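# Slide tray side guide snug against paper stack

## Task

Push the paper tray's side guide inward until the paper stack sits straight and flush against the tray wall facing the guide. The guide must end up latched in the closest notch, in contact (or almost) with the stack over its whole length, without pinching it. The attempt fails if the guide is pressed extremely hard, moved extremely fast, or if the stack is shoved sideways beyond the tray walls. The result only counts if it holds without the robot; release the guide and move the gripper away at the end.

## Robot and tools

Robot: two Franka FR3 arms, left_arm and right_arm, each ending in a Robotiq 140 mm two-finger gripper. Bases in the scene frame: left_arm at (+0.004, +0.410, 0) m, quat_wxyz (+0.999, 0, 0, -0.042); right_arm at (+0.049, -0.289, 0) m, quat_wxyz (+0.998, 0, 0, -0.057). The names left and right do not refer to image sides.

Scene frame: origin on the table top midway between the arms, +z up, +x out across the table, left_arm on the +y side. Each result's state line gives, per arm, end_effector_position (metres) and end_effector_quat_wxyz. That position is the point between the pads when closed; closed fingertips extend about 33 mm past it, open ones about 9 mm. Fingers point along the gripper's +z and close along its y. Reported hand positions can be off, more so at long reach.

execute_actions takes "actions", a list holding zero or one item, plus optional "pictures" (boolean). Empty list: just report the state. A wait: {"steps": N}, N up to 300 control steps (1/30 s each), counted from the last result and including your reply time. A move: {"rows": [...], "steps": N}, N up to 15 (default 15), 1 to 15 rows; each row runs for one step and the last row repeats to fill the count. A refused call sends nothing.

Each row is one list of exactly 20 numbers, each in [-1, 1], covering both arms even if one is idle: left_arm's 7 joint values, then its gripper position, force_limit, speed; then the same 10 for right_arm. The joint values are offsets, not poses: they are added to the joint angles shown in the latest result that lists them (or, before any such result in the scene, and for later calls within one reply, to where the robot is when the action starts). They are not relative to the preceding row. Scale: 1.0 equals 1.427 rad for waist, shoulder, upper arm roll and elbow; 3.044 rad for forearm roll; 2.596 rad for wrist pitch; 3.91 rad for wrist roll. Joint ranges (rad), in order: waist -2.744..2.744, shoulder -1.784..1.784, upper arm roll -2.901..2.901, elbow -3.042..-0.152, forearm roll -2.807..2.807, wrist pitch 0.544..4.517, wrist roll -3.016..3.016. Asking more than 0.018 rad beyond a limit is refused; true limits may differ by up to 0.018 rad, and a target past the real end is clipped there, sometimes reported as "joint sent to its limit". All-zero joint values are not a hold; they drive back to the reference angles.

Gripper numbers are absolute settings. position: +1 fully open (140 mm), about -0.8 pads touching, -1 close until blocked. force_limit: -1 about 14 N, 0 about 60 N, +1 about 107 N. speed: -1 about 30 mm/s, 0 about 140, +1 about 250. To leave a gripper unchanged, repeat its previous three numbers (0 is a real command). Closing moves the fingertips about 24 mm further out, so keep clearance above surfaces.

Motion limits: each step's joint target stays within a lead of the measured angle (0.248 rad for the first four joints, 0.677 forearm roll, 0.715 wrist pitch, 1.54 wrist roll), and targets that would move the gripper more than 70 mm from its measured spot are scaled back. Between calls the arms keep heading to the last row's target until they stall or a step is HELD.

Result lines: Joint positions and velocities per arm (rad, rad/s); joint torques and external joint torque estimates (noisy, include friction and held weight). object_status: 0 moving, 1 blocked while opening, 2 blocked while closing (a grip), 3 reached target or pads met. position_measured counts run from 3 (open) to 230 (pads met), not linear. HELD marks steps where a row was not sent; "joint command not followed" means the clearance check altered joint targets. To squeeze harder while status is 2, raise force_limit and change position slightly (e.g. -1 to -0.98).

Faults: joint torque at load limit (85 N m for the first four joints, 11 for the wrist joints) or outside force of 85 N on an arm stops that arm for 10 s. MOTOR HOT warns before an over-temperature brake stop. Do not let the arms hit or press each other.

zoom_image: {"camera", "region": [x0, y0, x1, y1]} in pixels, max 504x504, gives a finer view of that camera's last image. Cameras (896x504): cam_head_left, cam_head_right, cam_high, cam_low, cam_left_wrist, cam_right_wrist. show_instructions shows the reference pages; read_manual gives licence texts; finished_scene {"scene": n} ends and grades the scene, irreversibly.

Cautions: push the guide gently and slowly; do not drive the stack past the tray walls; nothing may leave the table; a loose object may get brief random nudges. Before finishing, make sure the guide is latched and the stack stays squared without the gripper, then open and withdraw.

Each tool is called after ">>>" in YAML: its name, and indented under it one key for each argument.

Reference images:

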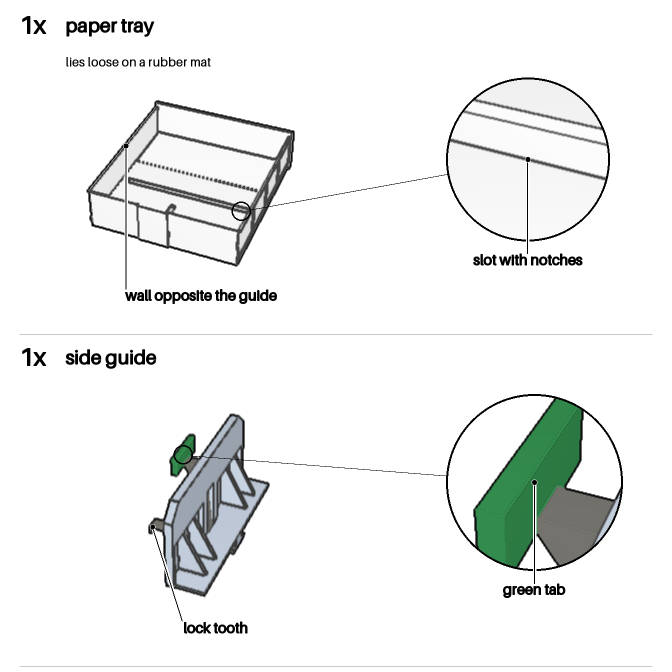

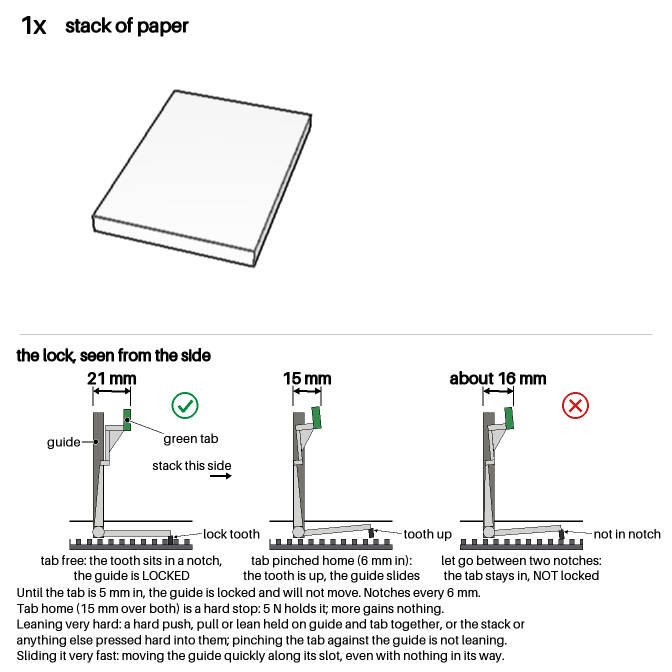

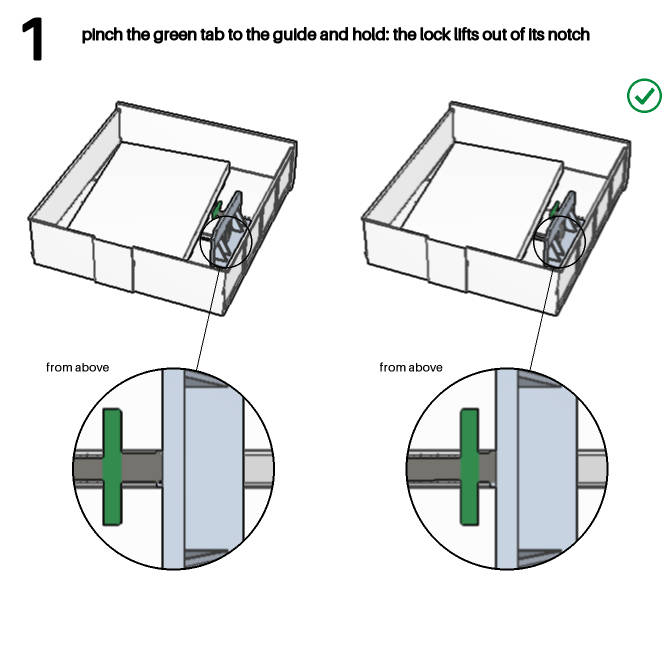

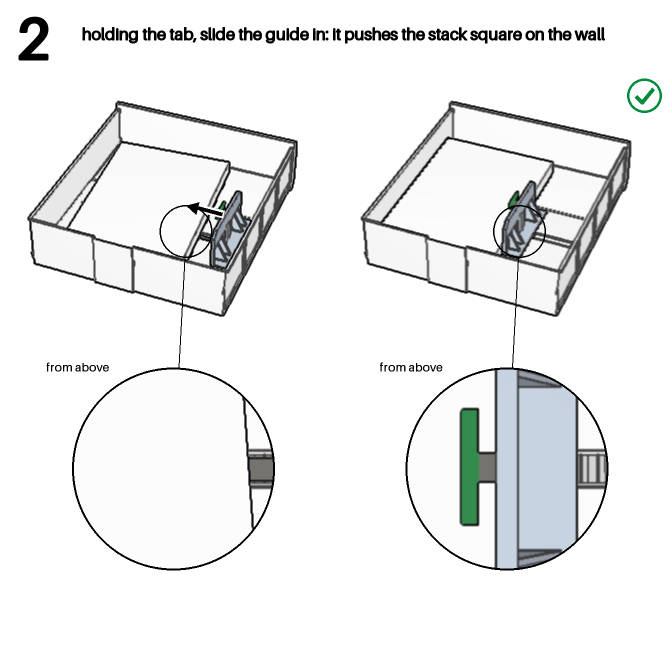

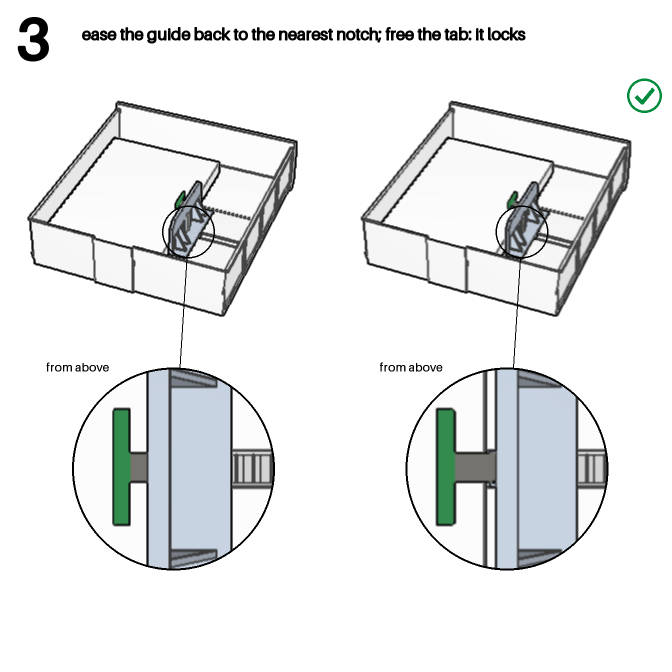

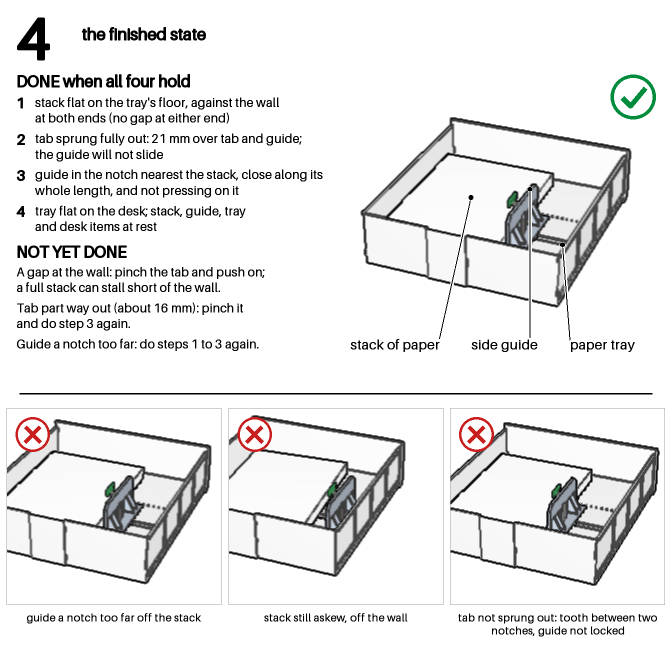

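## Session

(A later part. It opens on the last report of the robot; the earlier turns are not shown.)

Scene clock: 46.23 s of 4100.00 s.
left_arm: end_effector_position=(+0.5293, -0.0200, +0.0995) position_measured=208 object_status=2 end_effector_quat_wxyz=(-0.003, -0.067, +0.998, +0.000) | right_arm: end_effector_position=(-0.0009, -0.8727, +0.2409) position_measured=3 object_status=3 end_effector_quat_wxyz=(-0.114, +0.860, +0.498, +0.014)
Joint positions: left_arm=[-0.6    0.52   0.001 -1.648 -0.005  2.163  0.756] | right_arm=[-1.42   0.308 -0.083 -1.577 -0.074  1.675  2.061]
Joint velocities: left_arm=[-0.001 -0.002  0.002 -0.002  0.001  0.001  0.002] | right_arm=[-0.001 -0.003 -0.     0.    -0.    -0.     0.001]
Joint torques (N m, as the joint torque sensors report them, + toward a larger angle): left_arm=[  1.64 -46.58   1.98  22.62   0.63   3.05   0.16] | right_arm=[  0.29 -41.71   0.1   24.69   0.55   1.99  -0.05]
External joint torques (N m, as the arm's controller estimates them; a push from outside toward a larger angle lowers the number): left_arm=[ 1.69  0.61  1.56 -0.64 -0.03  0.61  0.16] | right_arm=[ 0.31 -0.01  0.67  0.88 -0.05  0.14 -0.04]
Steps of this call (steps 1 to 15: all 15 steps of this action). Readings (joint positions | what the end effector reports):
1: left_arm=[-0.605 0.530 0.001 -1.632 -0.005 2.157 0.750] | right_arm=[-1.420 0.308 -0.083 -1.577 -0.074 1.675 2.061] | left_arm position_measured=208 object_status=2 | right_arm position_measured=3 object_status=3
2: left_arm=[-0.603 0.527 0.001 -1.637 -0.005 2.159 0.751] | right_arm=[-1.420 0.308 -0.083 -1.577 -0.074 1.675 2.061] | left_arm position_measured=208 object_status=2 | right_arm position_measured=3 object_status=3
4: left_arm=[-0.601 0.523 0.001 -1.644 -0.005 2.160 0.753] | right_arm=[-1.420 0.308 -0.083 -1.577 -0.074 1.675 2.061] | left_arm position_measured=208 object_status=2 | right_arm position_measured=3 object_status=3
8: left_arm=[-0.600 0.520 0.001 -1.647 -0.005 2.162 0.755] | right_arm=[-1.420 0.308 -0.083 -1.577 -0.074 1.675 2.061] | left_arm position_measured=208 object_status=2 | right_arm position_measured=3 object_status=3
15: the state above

>>> execute_actions:
  actions:
    - {"steps":10,"rows":[[0.0065,-0.0088,0,-0.015,0,0.0045,0.003,-1,-1,-1,0,0,0,0,0,0,0,1,0,0]]}
  pictures: false

>>> execute_actions:
  actions:
    - {"steps":10,"rows":[[0.0065,-0.0088,0,-0.015,0,0.0045,0.003,-1,-1,-1,0,0,0,0,0,0,0,1,0,0]]}
  pictures: false

>>> execute_actions:
  actions:
    - {"rows":[[0.0065,-0.0088,0,-0.015,0,0.0045,0.003,-1,-1,-1,0,0,0,0,0,0,0,1,0,0]]}

Scene clock: 50.00 s of 4100.00 s.
left_arm: end_effector_position=(+0.5284, -0.0146, +0.0995) position_measured=208 object_status=2 end_effector_quat_wxyz=(-0.003, -0.067, +0.998, +0.001) | right_arm: end_effector_position=(-0.0009, -0.8727, +0.2409) position_measured=3 object_status=3 end_effector_quat_wxyz=(-0.114, +0.860, +0.498, +0.014)
Joint positions: left_arm=[-0.595  0.508  0.001 -1.668 -0.005  2.17   0.762] | right_arm=[-1.42   0.308 -0.083 -1.577 -0.074  1.675  2.061]
Joint velocities: left_arm=[-0.001 -0.002 -0.    -0.004  0.001  0.004  0.005] | right_arm=[-0.002  0.001 -0.    -0.     0.001  0.     0.001]
Joint torques (N m, as the joint torque sensors report them, + toward a larger angle): left_arm=[  2.06 -46.65   1.89  22.43   0.63   3.24   0.2 ] | right_arm=[  0.28 -41.48  -0.13  24.74   0.57   1.98  -0.05]
External joint torques (N m, as the arm's controller estimates them; a push from outside toward a larger angle lowers the number): left_arm=[ 2.14  0.07  1.5  -0.77 -0.02  0.79  0.19] | right_arm=[ 0.32 -0.06  0.45  1.08 -0.03  0.14 -0.04]
Steps of this call (steps 1 to 15: the robot went on to your last target; steps 16 to 90: nothing new was sent; then 0.43 s passed at rest; steps 91 to 100: all 10 steps of this action). Readings (joint positions | what the end effector reports):
91: left_arm=[-0.599 0.517 0.001 -1.653 -0.005 2.166 0.756] | right_arm=[-1.420 0.308 -0.083 -1.577 -0.074 1.675 2.061] | left_arm position_measured=208 object_status=2 | right_arm position_measured=3 object_status=3
92: left_arm=[-0.598 0.514 0.001 -1.658 -0.005 2.167 0.757] | right_arm=[-1.420 0.308 -0.083 -1.577 -0.074 1.675 2.061] | left_arm position_measured=208 object_status=2 | right_arm position_measured=3 object_status=3
94: left_arm=[-0.595 0.510 0.001 -1.664 -0.005 2.168 0.759] | right_arm=[-1.420 0.308 -0.083 -1.577 -0.074 1.675 2.061] | left_arm position_measured=208 object_status=2 | right_arm position_measured=3 object_status=3
98: left_arm=[-0.595 0.508 0.001 -1.668 -0.005 2.170 0.761] | right_arm=[-1.420 0.308 -0.083 -1.577 -0.074 1.675 2.061] | left_arm position_measured=208 object_status=2 | right_arm position_measured=3 object_status=3
100: the state above

Scene clock: 50.33 s of 4100.00 s.
left_arm: end_effector_position=(+0.5274, -0.0091, +0.0994) position_measured=208 object_status=2 end_effector_quat_wxyz=(-0.004, -0.066, +0.998, +0.001) | right_arm: end_effector_position=(-0.0009, -0.8727, +0.2409) position_measured=3 object_status=3 end_effector_quat_wxyz=(-0.114, +0.860, +0.498, +0.014)
Joint positions: left_arm=[-0.589  0.496  0.    -1.688 -0.005  2.177  0.768] | right_arm=[-1.42   0.308 -0.083 -1.577 -0.074  1.675  2.061]
Joint velocities: left_arm=[-0.    -0.003 -0.001 -0.005  0.     0.005  0.006] | right_arm=[ 0.001 -0.    -0.     0.    -0.     0.001 -0.001]
Joint torques (N m, as the joint torque sensors report them, + toward a larger angle): left_arm=[  2.09 -45.92   1.89  22.57   0.62   3.24   0.17] | right_arm=[  0.33 -41.96  -0.17  24.79   0.51   1.94  -0.05]
External joint torques (N m, as the arm's controller estimates them; a push from outside toward a larger angle lowers the number): left_arm=[ 2.11  0.57  1.48 -0.65 -0.02  0.78  0.16] | right_arm=[ 0.27 -0.34  0.33  1.01 -0.1   0.09 -0.04]
Steps of this call (steps 1 to 10: all 10 steps of this action). Readings (joint positions | what the end effector reports):
1: left_arm=[-0.594 0.505 0.000 -1.673 -0.005 2.173 0.762] | right_arm=[-1.420 0.308 -0.083 -1.577 -0.074 1.675 2.061] | left_arm position_measured=208 object_status=2 | right_arm position_measured=3 object_status=3
2: left_arm=[-0.592 0.502 0.000 -1.678 -0.005 2.174 0.763] | right_arm=[-1.420 0.308 -0.083 -1.577 -0.074 1.675 2.061] | left_arm position_measured=208 object_status=2 | right_arm position_measured=3 object_status=3
4: left_arm=[-0.590 0.498 0.000 -1.684 -0.005 2.175 0.765] | right_arm=[-1.420 0.308 -0.083 -1.577 -0.074 1.675 2.061] | left_arm position_measured=208 object_status=2 | right_arm position_measured=3 object_status=3
8: left_arm=[-0.589 0.496 0.000 -1.687 -0.005 2.177 0.767] | right_arm=[-1.420 0.308 -0.083 -1.577 -0.074 1.675 2.061] | left_arm position_measured=208 object_status=2 | right_arm position_measured=3 object_status=3
10: the state above

Scene clock: 50.83 s of 4100.00 s.
left_arm: end_effector_position=(+0.5266, -0.0044, +0.0994) position_measured=208 object_status=2 end_effector_quat_wxyz=(-0.003, -0.066, +0.998, +0.000) | right_arm: end_effector_position=(-0.0009, -0.8727, +0.2409) position_measured=3 object_status=3 end_effector_quat_wxyz=(-0.114, +0.860, +0.498, +0.014)
Joint positions: left_arm=[-0.584  0.484  0.    -1.707 -0.005  2.187  0.774] | right_arm=[-1.42   0.308 -0.083 -1.577 -0.074  1.675  2.061]
Joint velocities: left_arm=[ 0.    -0.    -0.     0.001  0.001  0.002  0.001] | right_arm=[ 0.     0.    -0.    -0.    -0.001 -0.001  0.001]
Joint torques (N m, as the joint torque sensors report them, + toward a larger angle): left_arm=[  2.56 -45.76   1.8   22.22   0.6    2.96   0.3 ] | right_arm=[  0.48 -41.62  -0.51  24.84   0.48   1.99  -0.02]
External joint torques (N m, as the arm's controller estimates them; a push from outside toward a larger angle lowers the number): left_arm=[ 2.57  0.19  1.39 -0.86 -0.04  0.51  0.29] | right_arm=[ 0.5  -0.06  0.06  1.12 -0.12  0.14 -0.02]
Steps of this call (steps 1 to 15: all 15 steps of this action). Readings (joint positions | what the end effector reports):
1: left_arm=[-0.588 0.493 0.000 -1.692 -0.005 2.180 0.768] | right_arm=[-1.420 0.308 -0.083 -1.577 -0.074 1.675 2.061] | left_arm position_measured=208 object_status=2 | right_arm position_measured=3 object_status=3
2: left_arm=[-0.586 0.490 0.000 -1.697 -0.005 2.181 0.769] | right_arm=[-1.420 0.308 -0.083 -1.577 -0.074 1.675 2.061] | left_arm position_measured=208 object_status=2 | right_arm position_measured=3 object_status=3
4: left_arm=[-0.584 0.486 0.000 -1.703 -0.005 2.183 0.771] | right_arm=[-1.420 0.308 -0.083 -1.577 -0.074 1.675 2.061] | left_arm position_measured=208 object_status=2 | right_arm position_measured=3 object_status=3
8: left_arm=[-0.584 0.484 0.000 -1.706 -0.005 2.186 0.773] | right_arm=[-1.420 0.308 -0.083 -1.577 -0.074 1.675 2.061] | left_arm position_measured=208 object_status=2 | right_arm position_measured=3 object_status=3
15: the state above
camera_calibration (this result's frames):
cam_left_wrist: T_world_to_cam=[[0.0944621, 0.994711, -0.0403337, -0.0351981], [0.933563, -0.0744392, 0.350597, -0.511058], [0.345741, -0.0707722, -0.935657, 0.0941052], [0, 0, 0, 1]] pos_world=[0.447894, 0.00362922, 0.265806]

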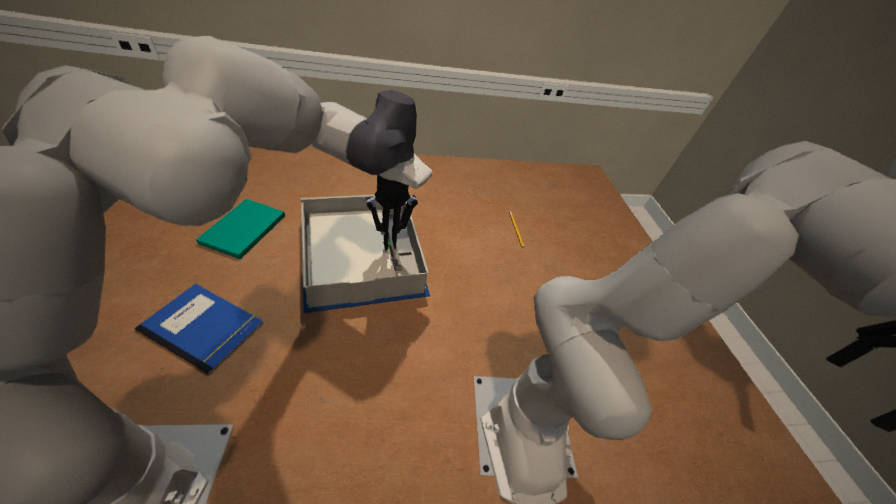

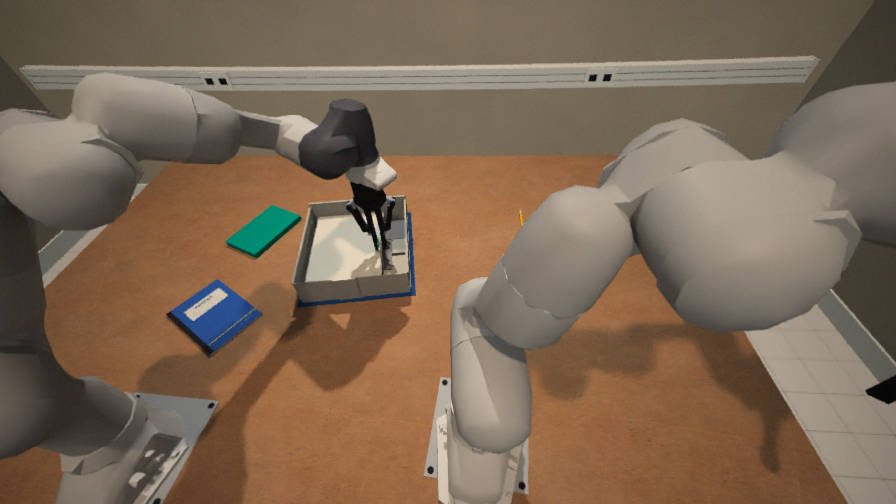

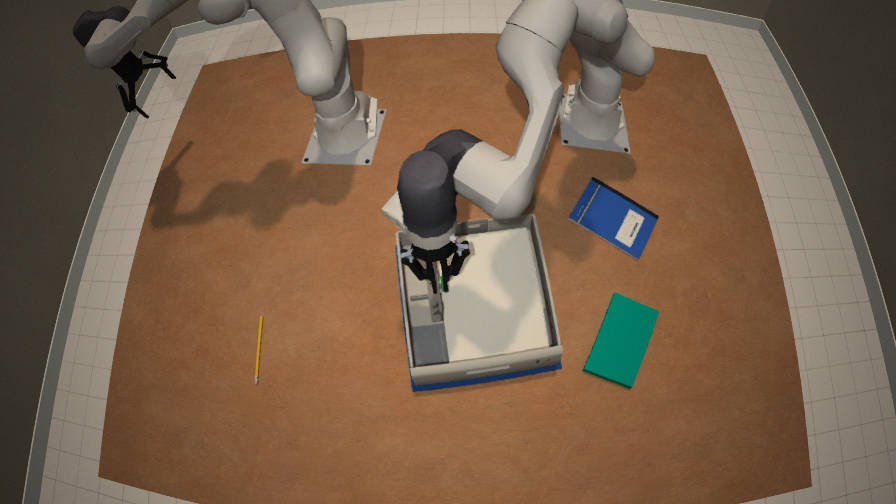

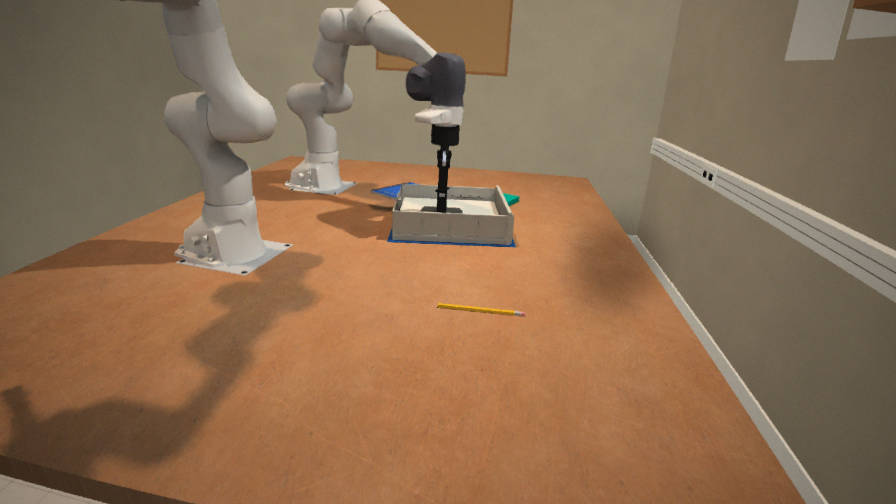

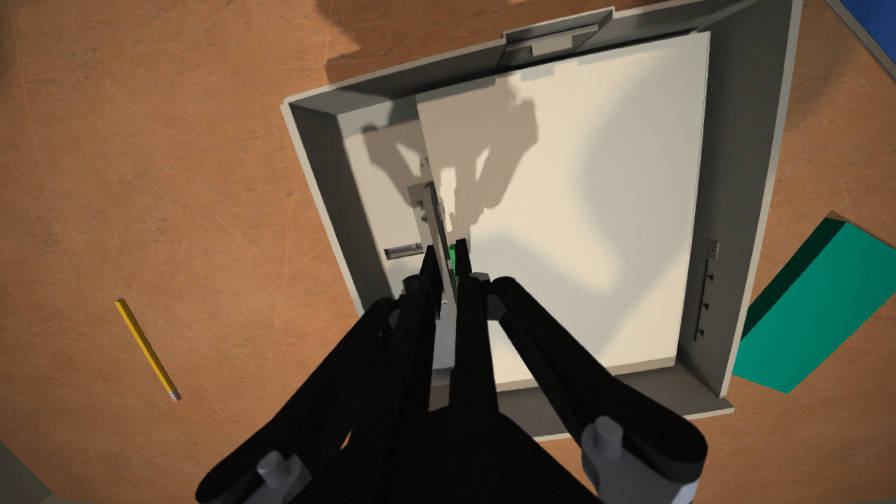

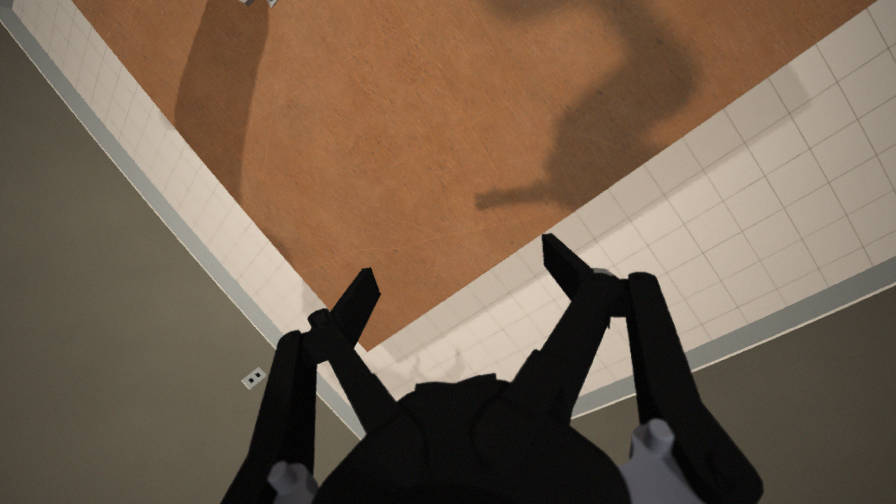

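In contact now.

>>> execute_actions:
  actions:
    - {"steps":12,"rows":[[0.008,-0.0088,0,-0.016,0,0.002,0.003,-1,-1,-1,0,0,0,0,0,0,0,1,0,0]]}
  pictures: false

>>> execute_actions:
  actions:
    - {"steps":12,"rows":[[0.008,-0.0088,0,-0.016,0,0.002,0.003,-1,-1,-1,0,0,0,0,0,0,0,1,0,0]]}
  pictures: false

>>> execute_actions:
  actions:
    - {"rows":[[0.008,-0.0088,0,-0.016,0,0.002,0.003,-1,-1,-1,0,0,0,0,0,0,0,1,0,0]]}

Scene clock: 58.00 s of 4100.00 s.
left_arm: end_effector_position=(+0.5255, +0.0009, +0.0993) position_measured=208 object_status=2 end_effector_quat_wxyz=(-0.003, -0.065, +0.998, -0.000) | right_arm: end_effector_position=(-0.0009, -0.8727, +0.2409) position_measured=3 object_status=3 end_effector_quat_wxyz=(-0.114, +0.860, +0.498, +0.014)
Joint positions: left_arm=[-0.578  0.472 -0.001 -1.727 -0.005  2.194  0.78 ] | right_arm=[-1.42   0.308 -0.083 -1.577 -0.074  1.675  2.061]
Joint velocities: left_arm=[-0.    -0.002 -0.001 -0.    -0.     0.003  0.002] | right_arm=[ 0.     0.001  0.     0.001 -0.001  0.001  0.001]
Joint torques (N m, as the joint torque sensors report them, + toward a larger angle): left_arm=[  3.09 -44.95   2.33  21.36   0.63   2.15   0.24] | right_arm=[  0.64 -41.38  -0.29  24.82   0.49   1.99  -0.02]
External joint torques (N m, as the arm's controller estimates them; a push from outside toward a larger angle lowers the number): left_arm=[ 3.21  0.82  2.03 -1.77 -0.01 -0.31  0.24] | right_arm=[ 0.58  0.28  0.21  0.99 -0.12  0.13 -0.02]
Steps of this call (steps 1 to 15: the robot went on to your last target; steps 16 to 90: nothing new was sent; then 3.77 s passed at rest; steps 91 to 102: all 12 steps of this action). Readings (joint positions | what the end effector reports):
91: left_arm=[-0.583 0.481 -0.001 -1.712 -0.005 2.190 0.775] | right_arm=[-1.420 0.308 -0.083 -1.577 -0.074 1.675 2.061] | left_arm position_measured=208 object_status=2 | right_arm position_measured=3 object_status=3
92: left_arm=[-0.581 0.478 -0.001 -1.717 -0.005 2.191 0.775] | right_arm=[-1.420 0.308 -0.083 -1.577 -0.074 1.675 2.061] | left_arm position_measured=208 object_status=2 | right_arm position_measured=3 object_status=3
94: left_arm=[-0.579 0.474 -0.001 -1.723 -0.005 2.192 0.777] | right_arm=[-1.420 0.308 -0.083 -1.577 -0.074 1.675 2.061] | left_arm position_measured=208 object_status=2 | right_arm position_measured=3 object_status=3
98: left_arm=[-0.578 0.472 -0.001 -1.726 -0.005 2.193 0.779] | right_arm=[-1.420 0.308 -0.083 -1.577 -0.074 1.675 2.061] | left_arm position_measured=208 object_status=2 | right_arm position_measured=3 object_status=3
102: the state above

Scene clock: 58.40 s of 4100.00 s.
left_arm: end_effector_position=(+0.5245, +0.0062, +0.0993) position_measured=208 object_status=2 end_effector_quat_wxyz=(-0.003, -0.065, +0.998, -0.000) | right_arm: end_effector_position=(-0.0009, -0.8727, +0.2409) position_measured=3 object_status=3 end_effector_quat_wxyz=(-0.114, +0.860, +0.498, +0.014)
Joint positions: left_arm=[-0.571  0.46  -0.002 -1.747 -0.005  2.202  0.786] | right_arm=[-1.42   0.308 -0.083 -1.577 -0.074  1.675  2.061]
Joint velocities: left_arm=[ 0.001 -0.001 -0.001 -0.004 -0.001  0.002  0.003] | right_arm=[-0.001 -0.001 -0.     0.     0.     0.     0.   ]
Joint torques (N m, as the joint torque sensors report them, + toward a larger angle): left_arm=[  2.99 -44.71   2.09  20.96   0.6    2.15   0.22] | right_arm=[  0.17 -41.98  -0.25  24.8    0.52   1.96  -0.04]
External joint torques (N m, as the arm's controller estimates them; a push from outside toward a larger angle lowers the number): left_arm=[ 3.08  0.26  1.79 -1.85 -0.03 -0.27  0.22] | right_arm=[ 0.12 -0.28  0.26  0.99 -0.1   0.11 -0.04]
Steps of this call (steps 1 to 12: all 12 steps of this action). Readings (joint positions | what the end effector reports):
1: left_arm=[-0.577 0.469 -0.002 -1.732 -0.005 2.197 0.781] | right_arm=[-1.420 0.308 -0.083 -1.577 -0.074 1.675 2.061] | left_arm position_measured=208 object_status=2 | right_arm position_measured=3 object_status=3
2: left_arm=[-0.575 0.466 -0.002 -1.736 -0.005 2.199 0.781] | right_arm=[-1.420 0.308 -0.083 -1.577 -0.074 1.675 2.061] | left_arm position_measured=208 object_status=2 | right_arm position_measured=3 object_status=3
4: left_arm=[-0.572 0.462 -0.002 -1.742 -0.005 2.199 0.783] | right_arm=[-1.420 0.308 -0.083 -1.577 -0.074 1.675 2.061] | left_arm position_measured=208 object_status=2 | right_arm position_measured=3 object_status=3
8: left_arm=[-0.571 0.460 -0.002 -1.746 -0.005 2.201 0.786] | right_arm=[-1.420 0.308 -0.083 -1.577 -0.074 1.675 2.061] | left_arm position_measured=208 object_status=2 | right_arm position_measured=3 object_status=3
12: the state above

Scene clock: 58.90 s of 4100.00 s.
left_arm: end_effector_position=(+0.5234, +0.0082, +0.0992) position_measured=208 object_status=2 end_effector_quat_wxyz=(-0.001, -0.063, +0.998, -0.003) | right_arm: end_effector_position=(-0.0009, -0.8727, +0.2409) position_measured=3 object_status=3 end_effector_quat_wxyz=(-0.114, +0.860, +0.498, +0.014)
Joint positions: left_arm=[-0.567  0.449 -0.005 -1.765 -0.005  2.216  0.793] | right_arm=[-1.42   0.308 -0.083 -1.577 -0.074  1.675  2.061]
Joint velocities: left_arm=[-0.     0.001  0.001  0.001 -0.001  0.001  0.001] | right_arm=[ 0.001  0.    -0.001 -0.002 -0.     0.    -0.001]
Joint torques (N m, as the joint torque sensors report them, + toward a larger angle): left_arm=[  3.93 -45.22   3.52  20.54   0.69   1.21   0.27] | right_arm=[  0.72 -41.64   0.08  24.42   0.52   1.97  -0.07]
External joint torques (N m, as the arm's controller estimates them; a push from outside toward a larger angle lowers the number): left_arm=[ 3.9  -0.41  3.17 -2.38  0.05 -1.26  0.27] | right_arm=[ 0.77 -0.14  0.68  0.73 -0.08  0.14 -0.07]
Steps of this call (steps 1 to 15: all 15 steps of this action). Readings (joint positions | what the end effector reports):
1: left_arm=[-0.570 0.457 -0.002 -1.751 -0.005 2.205 0.787] | right_arm=[-1.420 0.308 -0.083 -1.577 -0.074 1.675 2.061] | left_arm position_measured=208 object_status=2 | right_arm position_measured=3 object_status=3
2: left_arm=[-0.569 0.454 -0.003 -1.756 -0.005 2.207 0.788] | right_arm=[-1.420 0.308 -0.083 -1.577 -0.074 1.675 2.061] | left_arm position_measured=208 object_status=2 | right_arm position_measured=3 object_status=3
4: left_arm=[-0.568 0.451 -0.004 -1.761 -0.005 2.211 0.790] | right_arm=[-1.420 0.308 -0.083 -1.577 -0.074 1.675 2.061] | left_arm position_measured=208 object_status=2 | right_arm position_measured=3 object_status=3
8: left_arm=[-0.567 0.449 -0.004 -1.764 -0.005 2.214 0.792] | right_arm=[-1.420 0.308 -0.083 -1.577 -0.074 1.675 2.061] | left_arm position_measured=208 object_status=2 | right_arm position_measured=3 object_status=3
15: the state above
camera_calibration (this result's frames):
cam_left_wrist: T_world_to_cam=[[0.100357, 0.993914, -0.0454171, -0.0500317], [0.931892, -0.0779059, 0.354271, -0.506509], [0.348577, -0.0778774, -0.934039, 0.0943737], [0, 0, 0, 1]] pos_world=[0.444136, 0.0176167, 0.265318]
cam_right_wrist: T_world_to_cam=[[0.719009, -0.650368, -0.245046, -0.498483], [-0.592694, -0.757926, 0.272512, -0.711367], [-0.36296, -0.0507017, -0.930424, 0.38212], [0, 0, 0, 1]] pos_world=[0.0754855, -0.843986, 0.427238]

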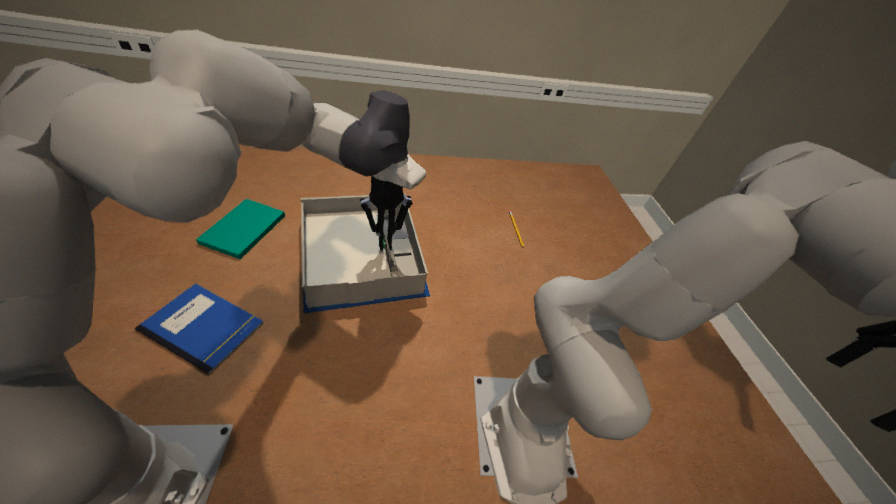

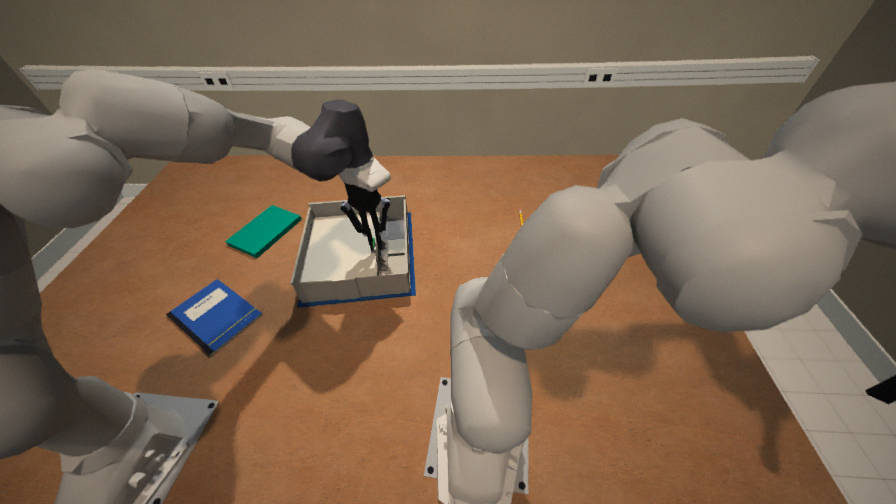

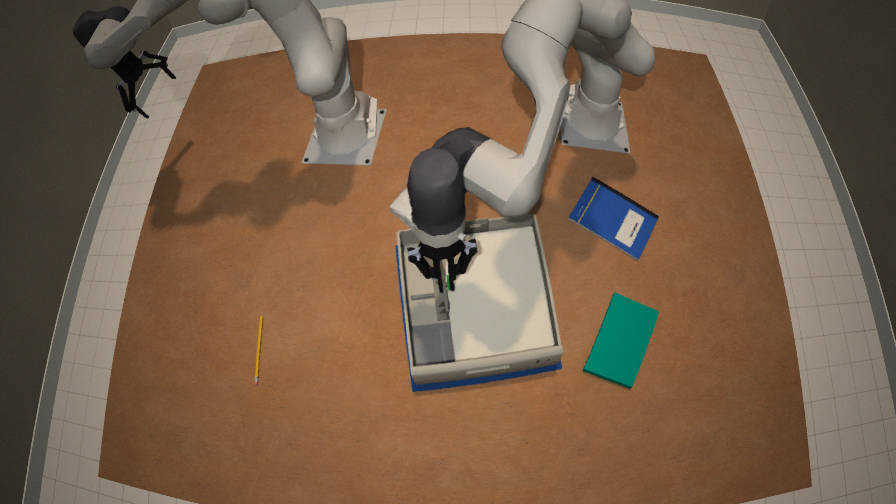

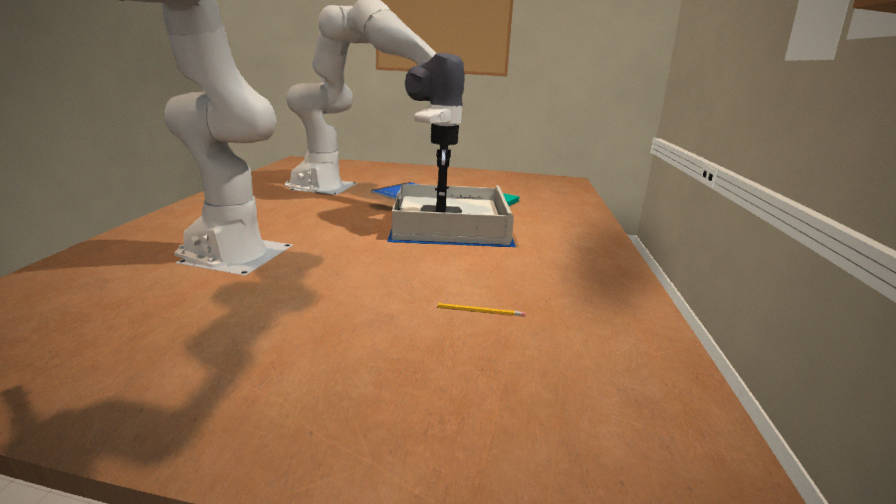

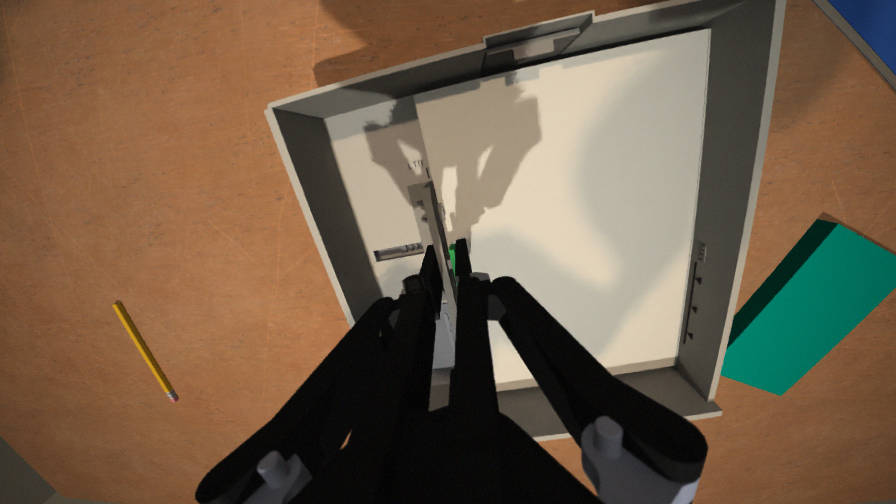

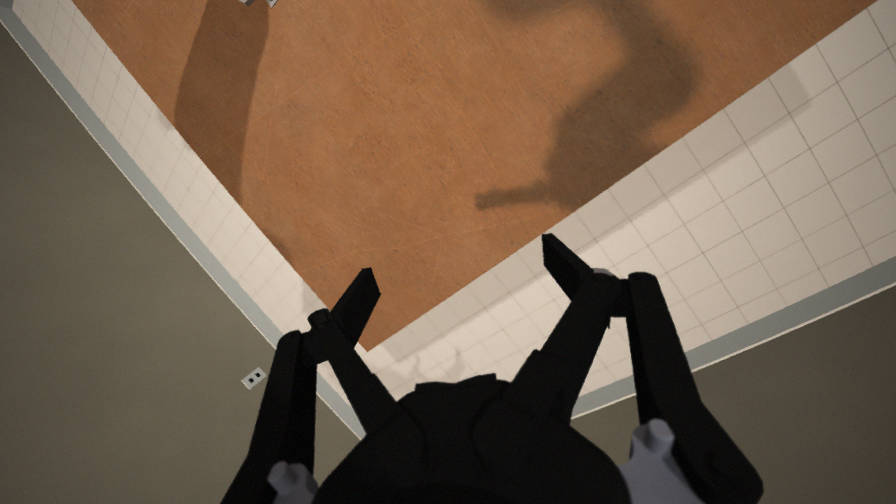

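Check with a firmer push, then relax and open.

>>> execute_actions:
  actions:
    - {"rows":[[0.009,0,0.006,-0.004,0,-0.009,0,-1,-1,-1,0,0,0,0,0,0,0,1,0,0]]}
  pictures: false

>>> execute_actions:
  actions:
    - {"rows":[[0,0,0,0,0,0,0,-0.4,-1,-0.8,0,0,0,0,0,0,0,1,0,0]]}

>>> zoom_image:
  camera: "cam_left_wrist"
  region: [350,150,550,350]

Scene clock: 63.07 s of 4100.00 s.
left_arm: end_effector_position=(+0.5230, +0.0091, +0.0992) position_measured=208 object_status=2 end_effector_quat_wxyz=(-0.003, -0.064, +0.998, -0.003) | right_arm: end_effector_position=(-0.0009, -0.8727, +0.2409) position_measured=3 object_status=3 end_effector_quat_wxyz=(-0.114, +0.860, +0.498, +0.014)
Joint positions: left_arm=[-0.566  0.448 -0.005 -1.766 -0.007  2.213  0.793] | right_arm=[-1.42   0.308 -0.083 -1.577 -0.074  1.675  2.061]
Joint velocities: left_arm=[-0.    -0.     0.001  0.001 -0.001 -0.001  0.001] | right_arm=[-0.001 -0.001  0.    -0.001 -0.001  0.001  0.001]
Joint torques (N m, as the joint torque sensors report them, + toward a larger angle): left_arm=[  6.49 -44.     6.66  19.28   1.    -0.77   0.  ] | right_arm=[  0.65 -41.73  -0.03  24.79   0.52   1.97  -0.04]
External joint torques (N m, as the arm's controller estimates them; a push from outside toward a larger angle lowers the number): left_arm=[ 6.5   1.04  6.34 -3.73  0.37 -3.24  0.  ] | right_arm=[ 0.7  -0.15  0.57  1.05 -0.08  0.12 -0.03]
Steps of this call (steps 1 to 15: the robot went on to your last target; steps 16 to 90: nothing new was sent; then 0.67 s passed at rest; steps 91 to 105: all 15 steps of this action). Readings (joint positions | what the end effector reports):
91: left_arm=[-0.566 0.449 -0.005 -1.766 -0.005 2.215 0.793] | right_arm=[-1.420 0.308 -0.083 -1.577 -0.074 1.675 2.061] | left_arm position_measured=208 object_status=2 | right_arm position_measured=3 object_status=3
92: left_arm=[-0.566 0.449 -0.005 -1.766 -0.006 2.215 0.793] | right_arm=[-1.420 0.308 -0.083 -1.577 -0.074 1.675 2.061] | left_arm position_measured=208 object_status=2 | right_arm position_measured=3 object_status=3
94: left_arm=[-0.566 0.448 -0.005 -1.766 -0.006 2.214 0.793] | right_arm=[-1.420 0.308 -0.083 -1.577 -0.074 1.675 2.061] | left_arm position_measured=208 object_status=2 | right_arm position_measured=3 object_status=3
98: left_arm=[-0.566 0.448 -0.005 -1.766 -0.007 2.213 0.793] | right_arm=[-1.420 0.308 -0.083 -1.577 -0.074 1.675 2.061] | left_arm position_measured=208 object_status=2 | right_arm position_measured=3 object_status=3
105: the state above

Scene clock: 63.57 s of 4100.00 s.
left_arm: end_effector_position=(+0.5230, +0.0089, +0.0992) position_measured=179 object_status=0 end_effector_quat_wxyz=(-0.003, -0.063, +0.998, -0.003) | right_arm: end_effector_position=(-0.0009, -0.8727, +0.2409) position_measured=3 object_status=3 end_effector_quat_wxyz=(-0.114, +0.860, +0.498, +0.014)
Joint positions: left_arm=[-0.566  0.448 -0.005 -1.766 -0.007  2.214  0.793] | right_arm=[-1.42   0.308 -0.083 -1.577 -0.074  1.675  2.061]
Joint velocities: left_arm=[-0.    -0.    -0.    -0.001  0.    -0.001 -0.001] | right_arm=[ 0.    -0.     0.001 -0.001  0.     0.001 -0.001]
Joint torques (N m, as the joint torque sensors report them, + toward a larger angle): left_arm=[  0.24 -44.32   1.65  23.17   0.61   2.56   0.01] | right_arm=[  0.3  -41.93  -0.03  24.71   0.58   1.93   0.03]
External joint torques (N m, as the arm's controller estimates them; a push from outside toward a larger angle lowers the number): left_arm=[ 0.34  0.42  1.4   0.34 -0.02  0.12  0.01] | right_arm=[ 0.2  -0.28  0.44  0.94 -0.04  0.08  0.04]
Steps of this call (steps 1 to 15: all 15 steps of this action). Readings (joint positions | what the end effector reports):
1: left_arm=[-0.566 0.448 -0.005 -1.766 -0.007 2.214 0.793] | right_arm=[-1.420 0.308 -0.083 -1.577 -0.074 1.675 2.061] | left_arm position_measured=208 object_status=0 | right_arm position_measured=3 object_status=3
2: left_arm=[-0.566 0.448 -0.005 -1.766 -0.007 2.214 0.793] | right_arm=[-1.420 0.308 -0.083 -1.577 -0.074 1.675 2.061] | left_arm position_measured=208 object_status=0 | right_arm position_measured=3 object_status=3
4: left_arm=[-0.566 0.448 -0.005 -1.766 -0.007 2.214 0.793] | right_arm=[-1.420 0.308 -0.083 -1.577 -0.074 1.675 2.061] | left_arm position_measured=200 object_status=0 | right_arm position_measured=3 object_status=3
8: left_arm=[-0.566 0.448 -0.005 -1.766 -0.007 2.214 0.793] | right_arm=[-1.420 0.308 -0.083 -1.577 -0.074 1.675 2.061] | left_arm position_measured=188 object_status=0 | right_arm position_measured=3 object_status=3
15: the state above
camera_calibration (this result's frames):
cam_left_wrist: T_world_to_cam=[[0.0987258, 0.99407, -0.045584, -0.0497956], [0.932815, -0.0764943, 0.352144, -0.506432], [0.346569, -0.0772871, -0.934835, 0.0956609], [0, 0, 0, 1]] pos_world=[0.44417, 0.0181545, 0.265494]
cam_right_wrist: T_world_to_cam=[[0.719009, -0.650368, -0.245046, -0.498483], [-0.592693, -0.757926, 0.272512, -0.711367], [-0.36296, -0.0507015, -0.930424, 0.38212], [0, 0, 0, 1]] pos_world=[0.0754855, -0.843986, 0.427238]

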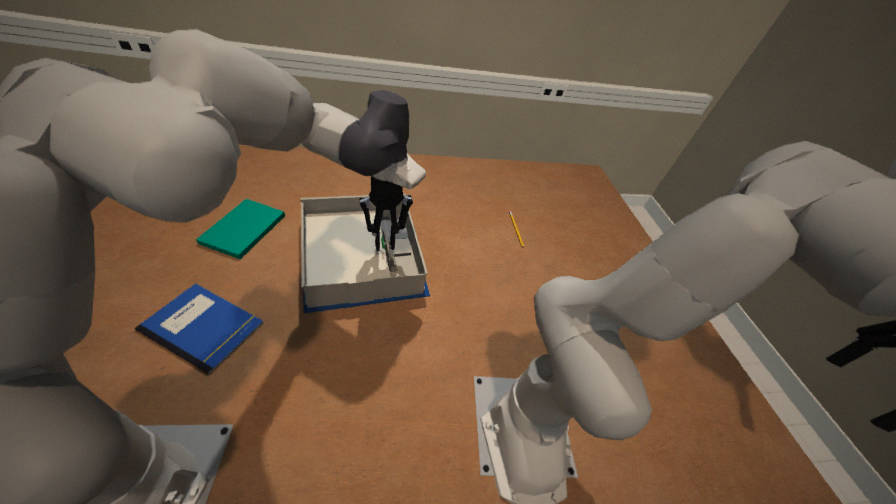

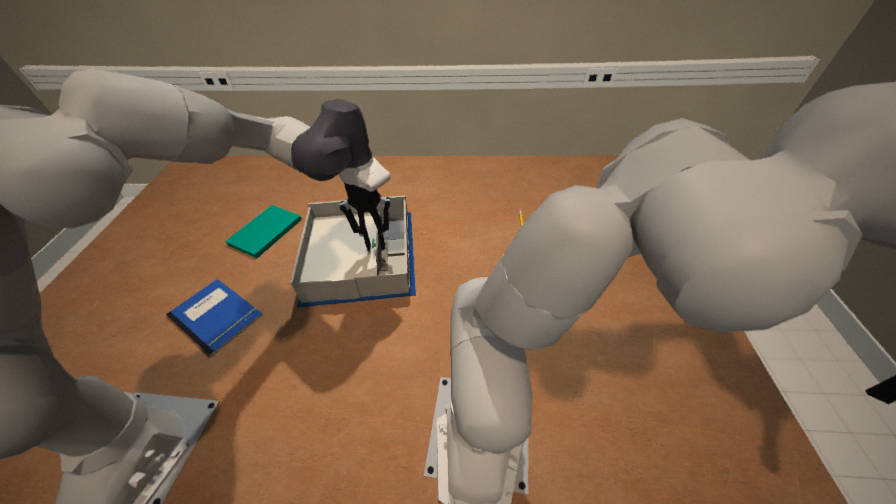

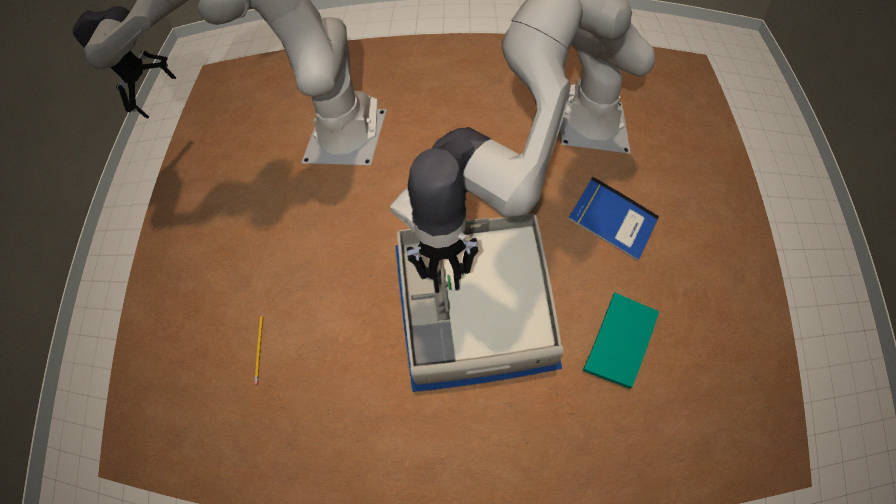

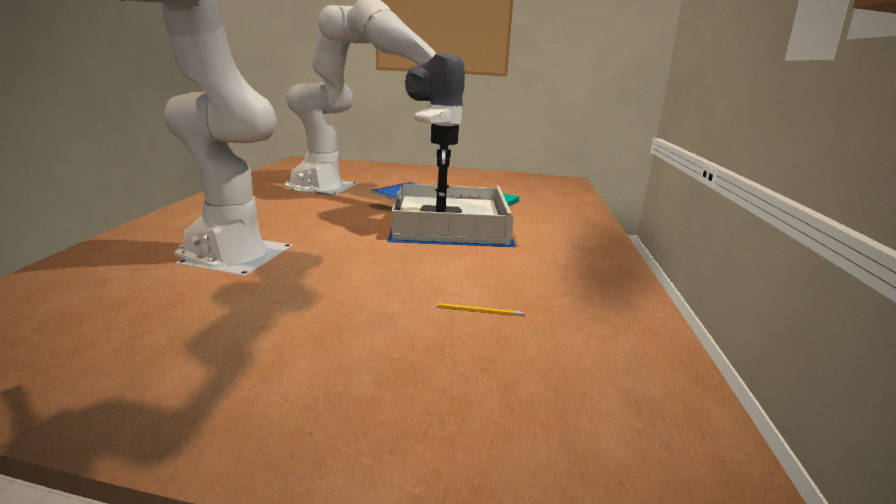

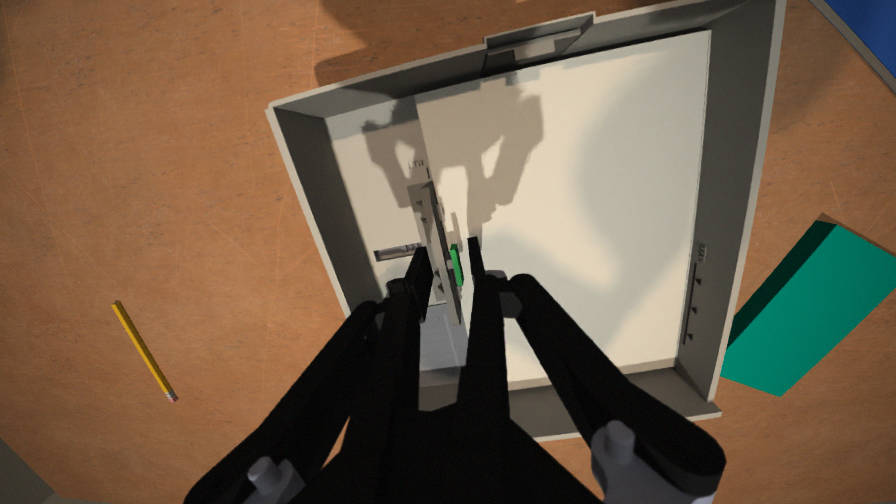

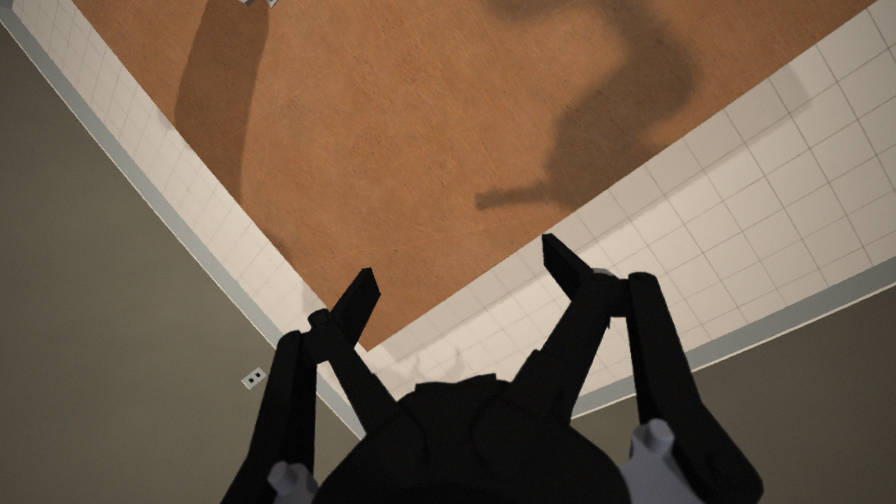

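Region (350, 150, 550, 350) of cam_left_wrist's 896x504 image, scaled by 2.520, with more detail than that image has.

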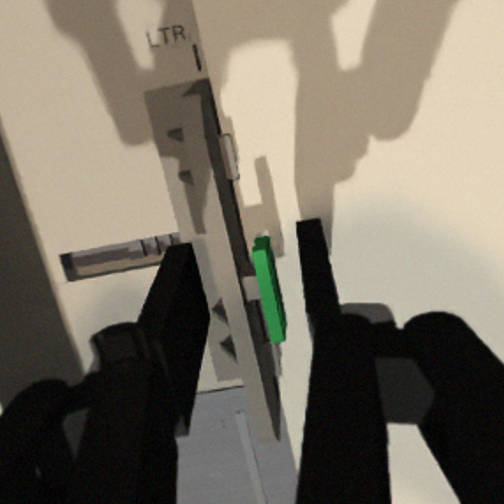

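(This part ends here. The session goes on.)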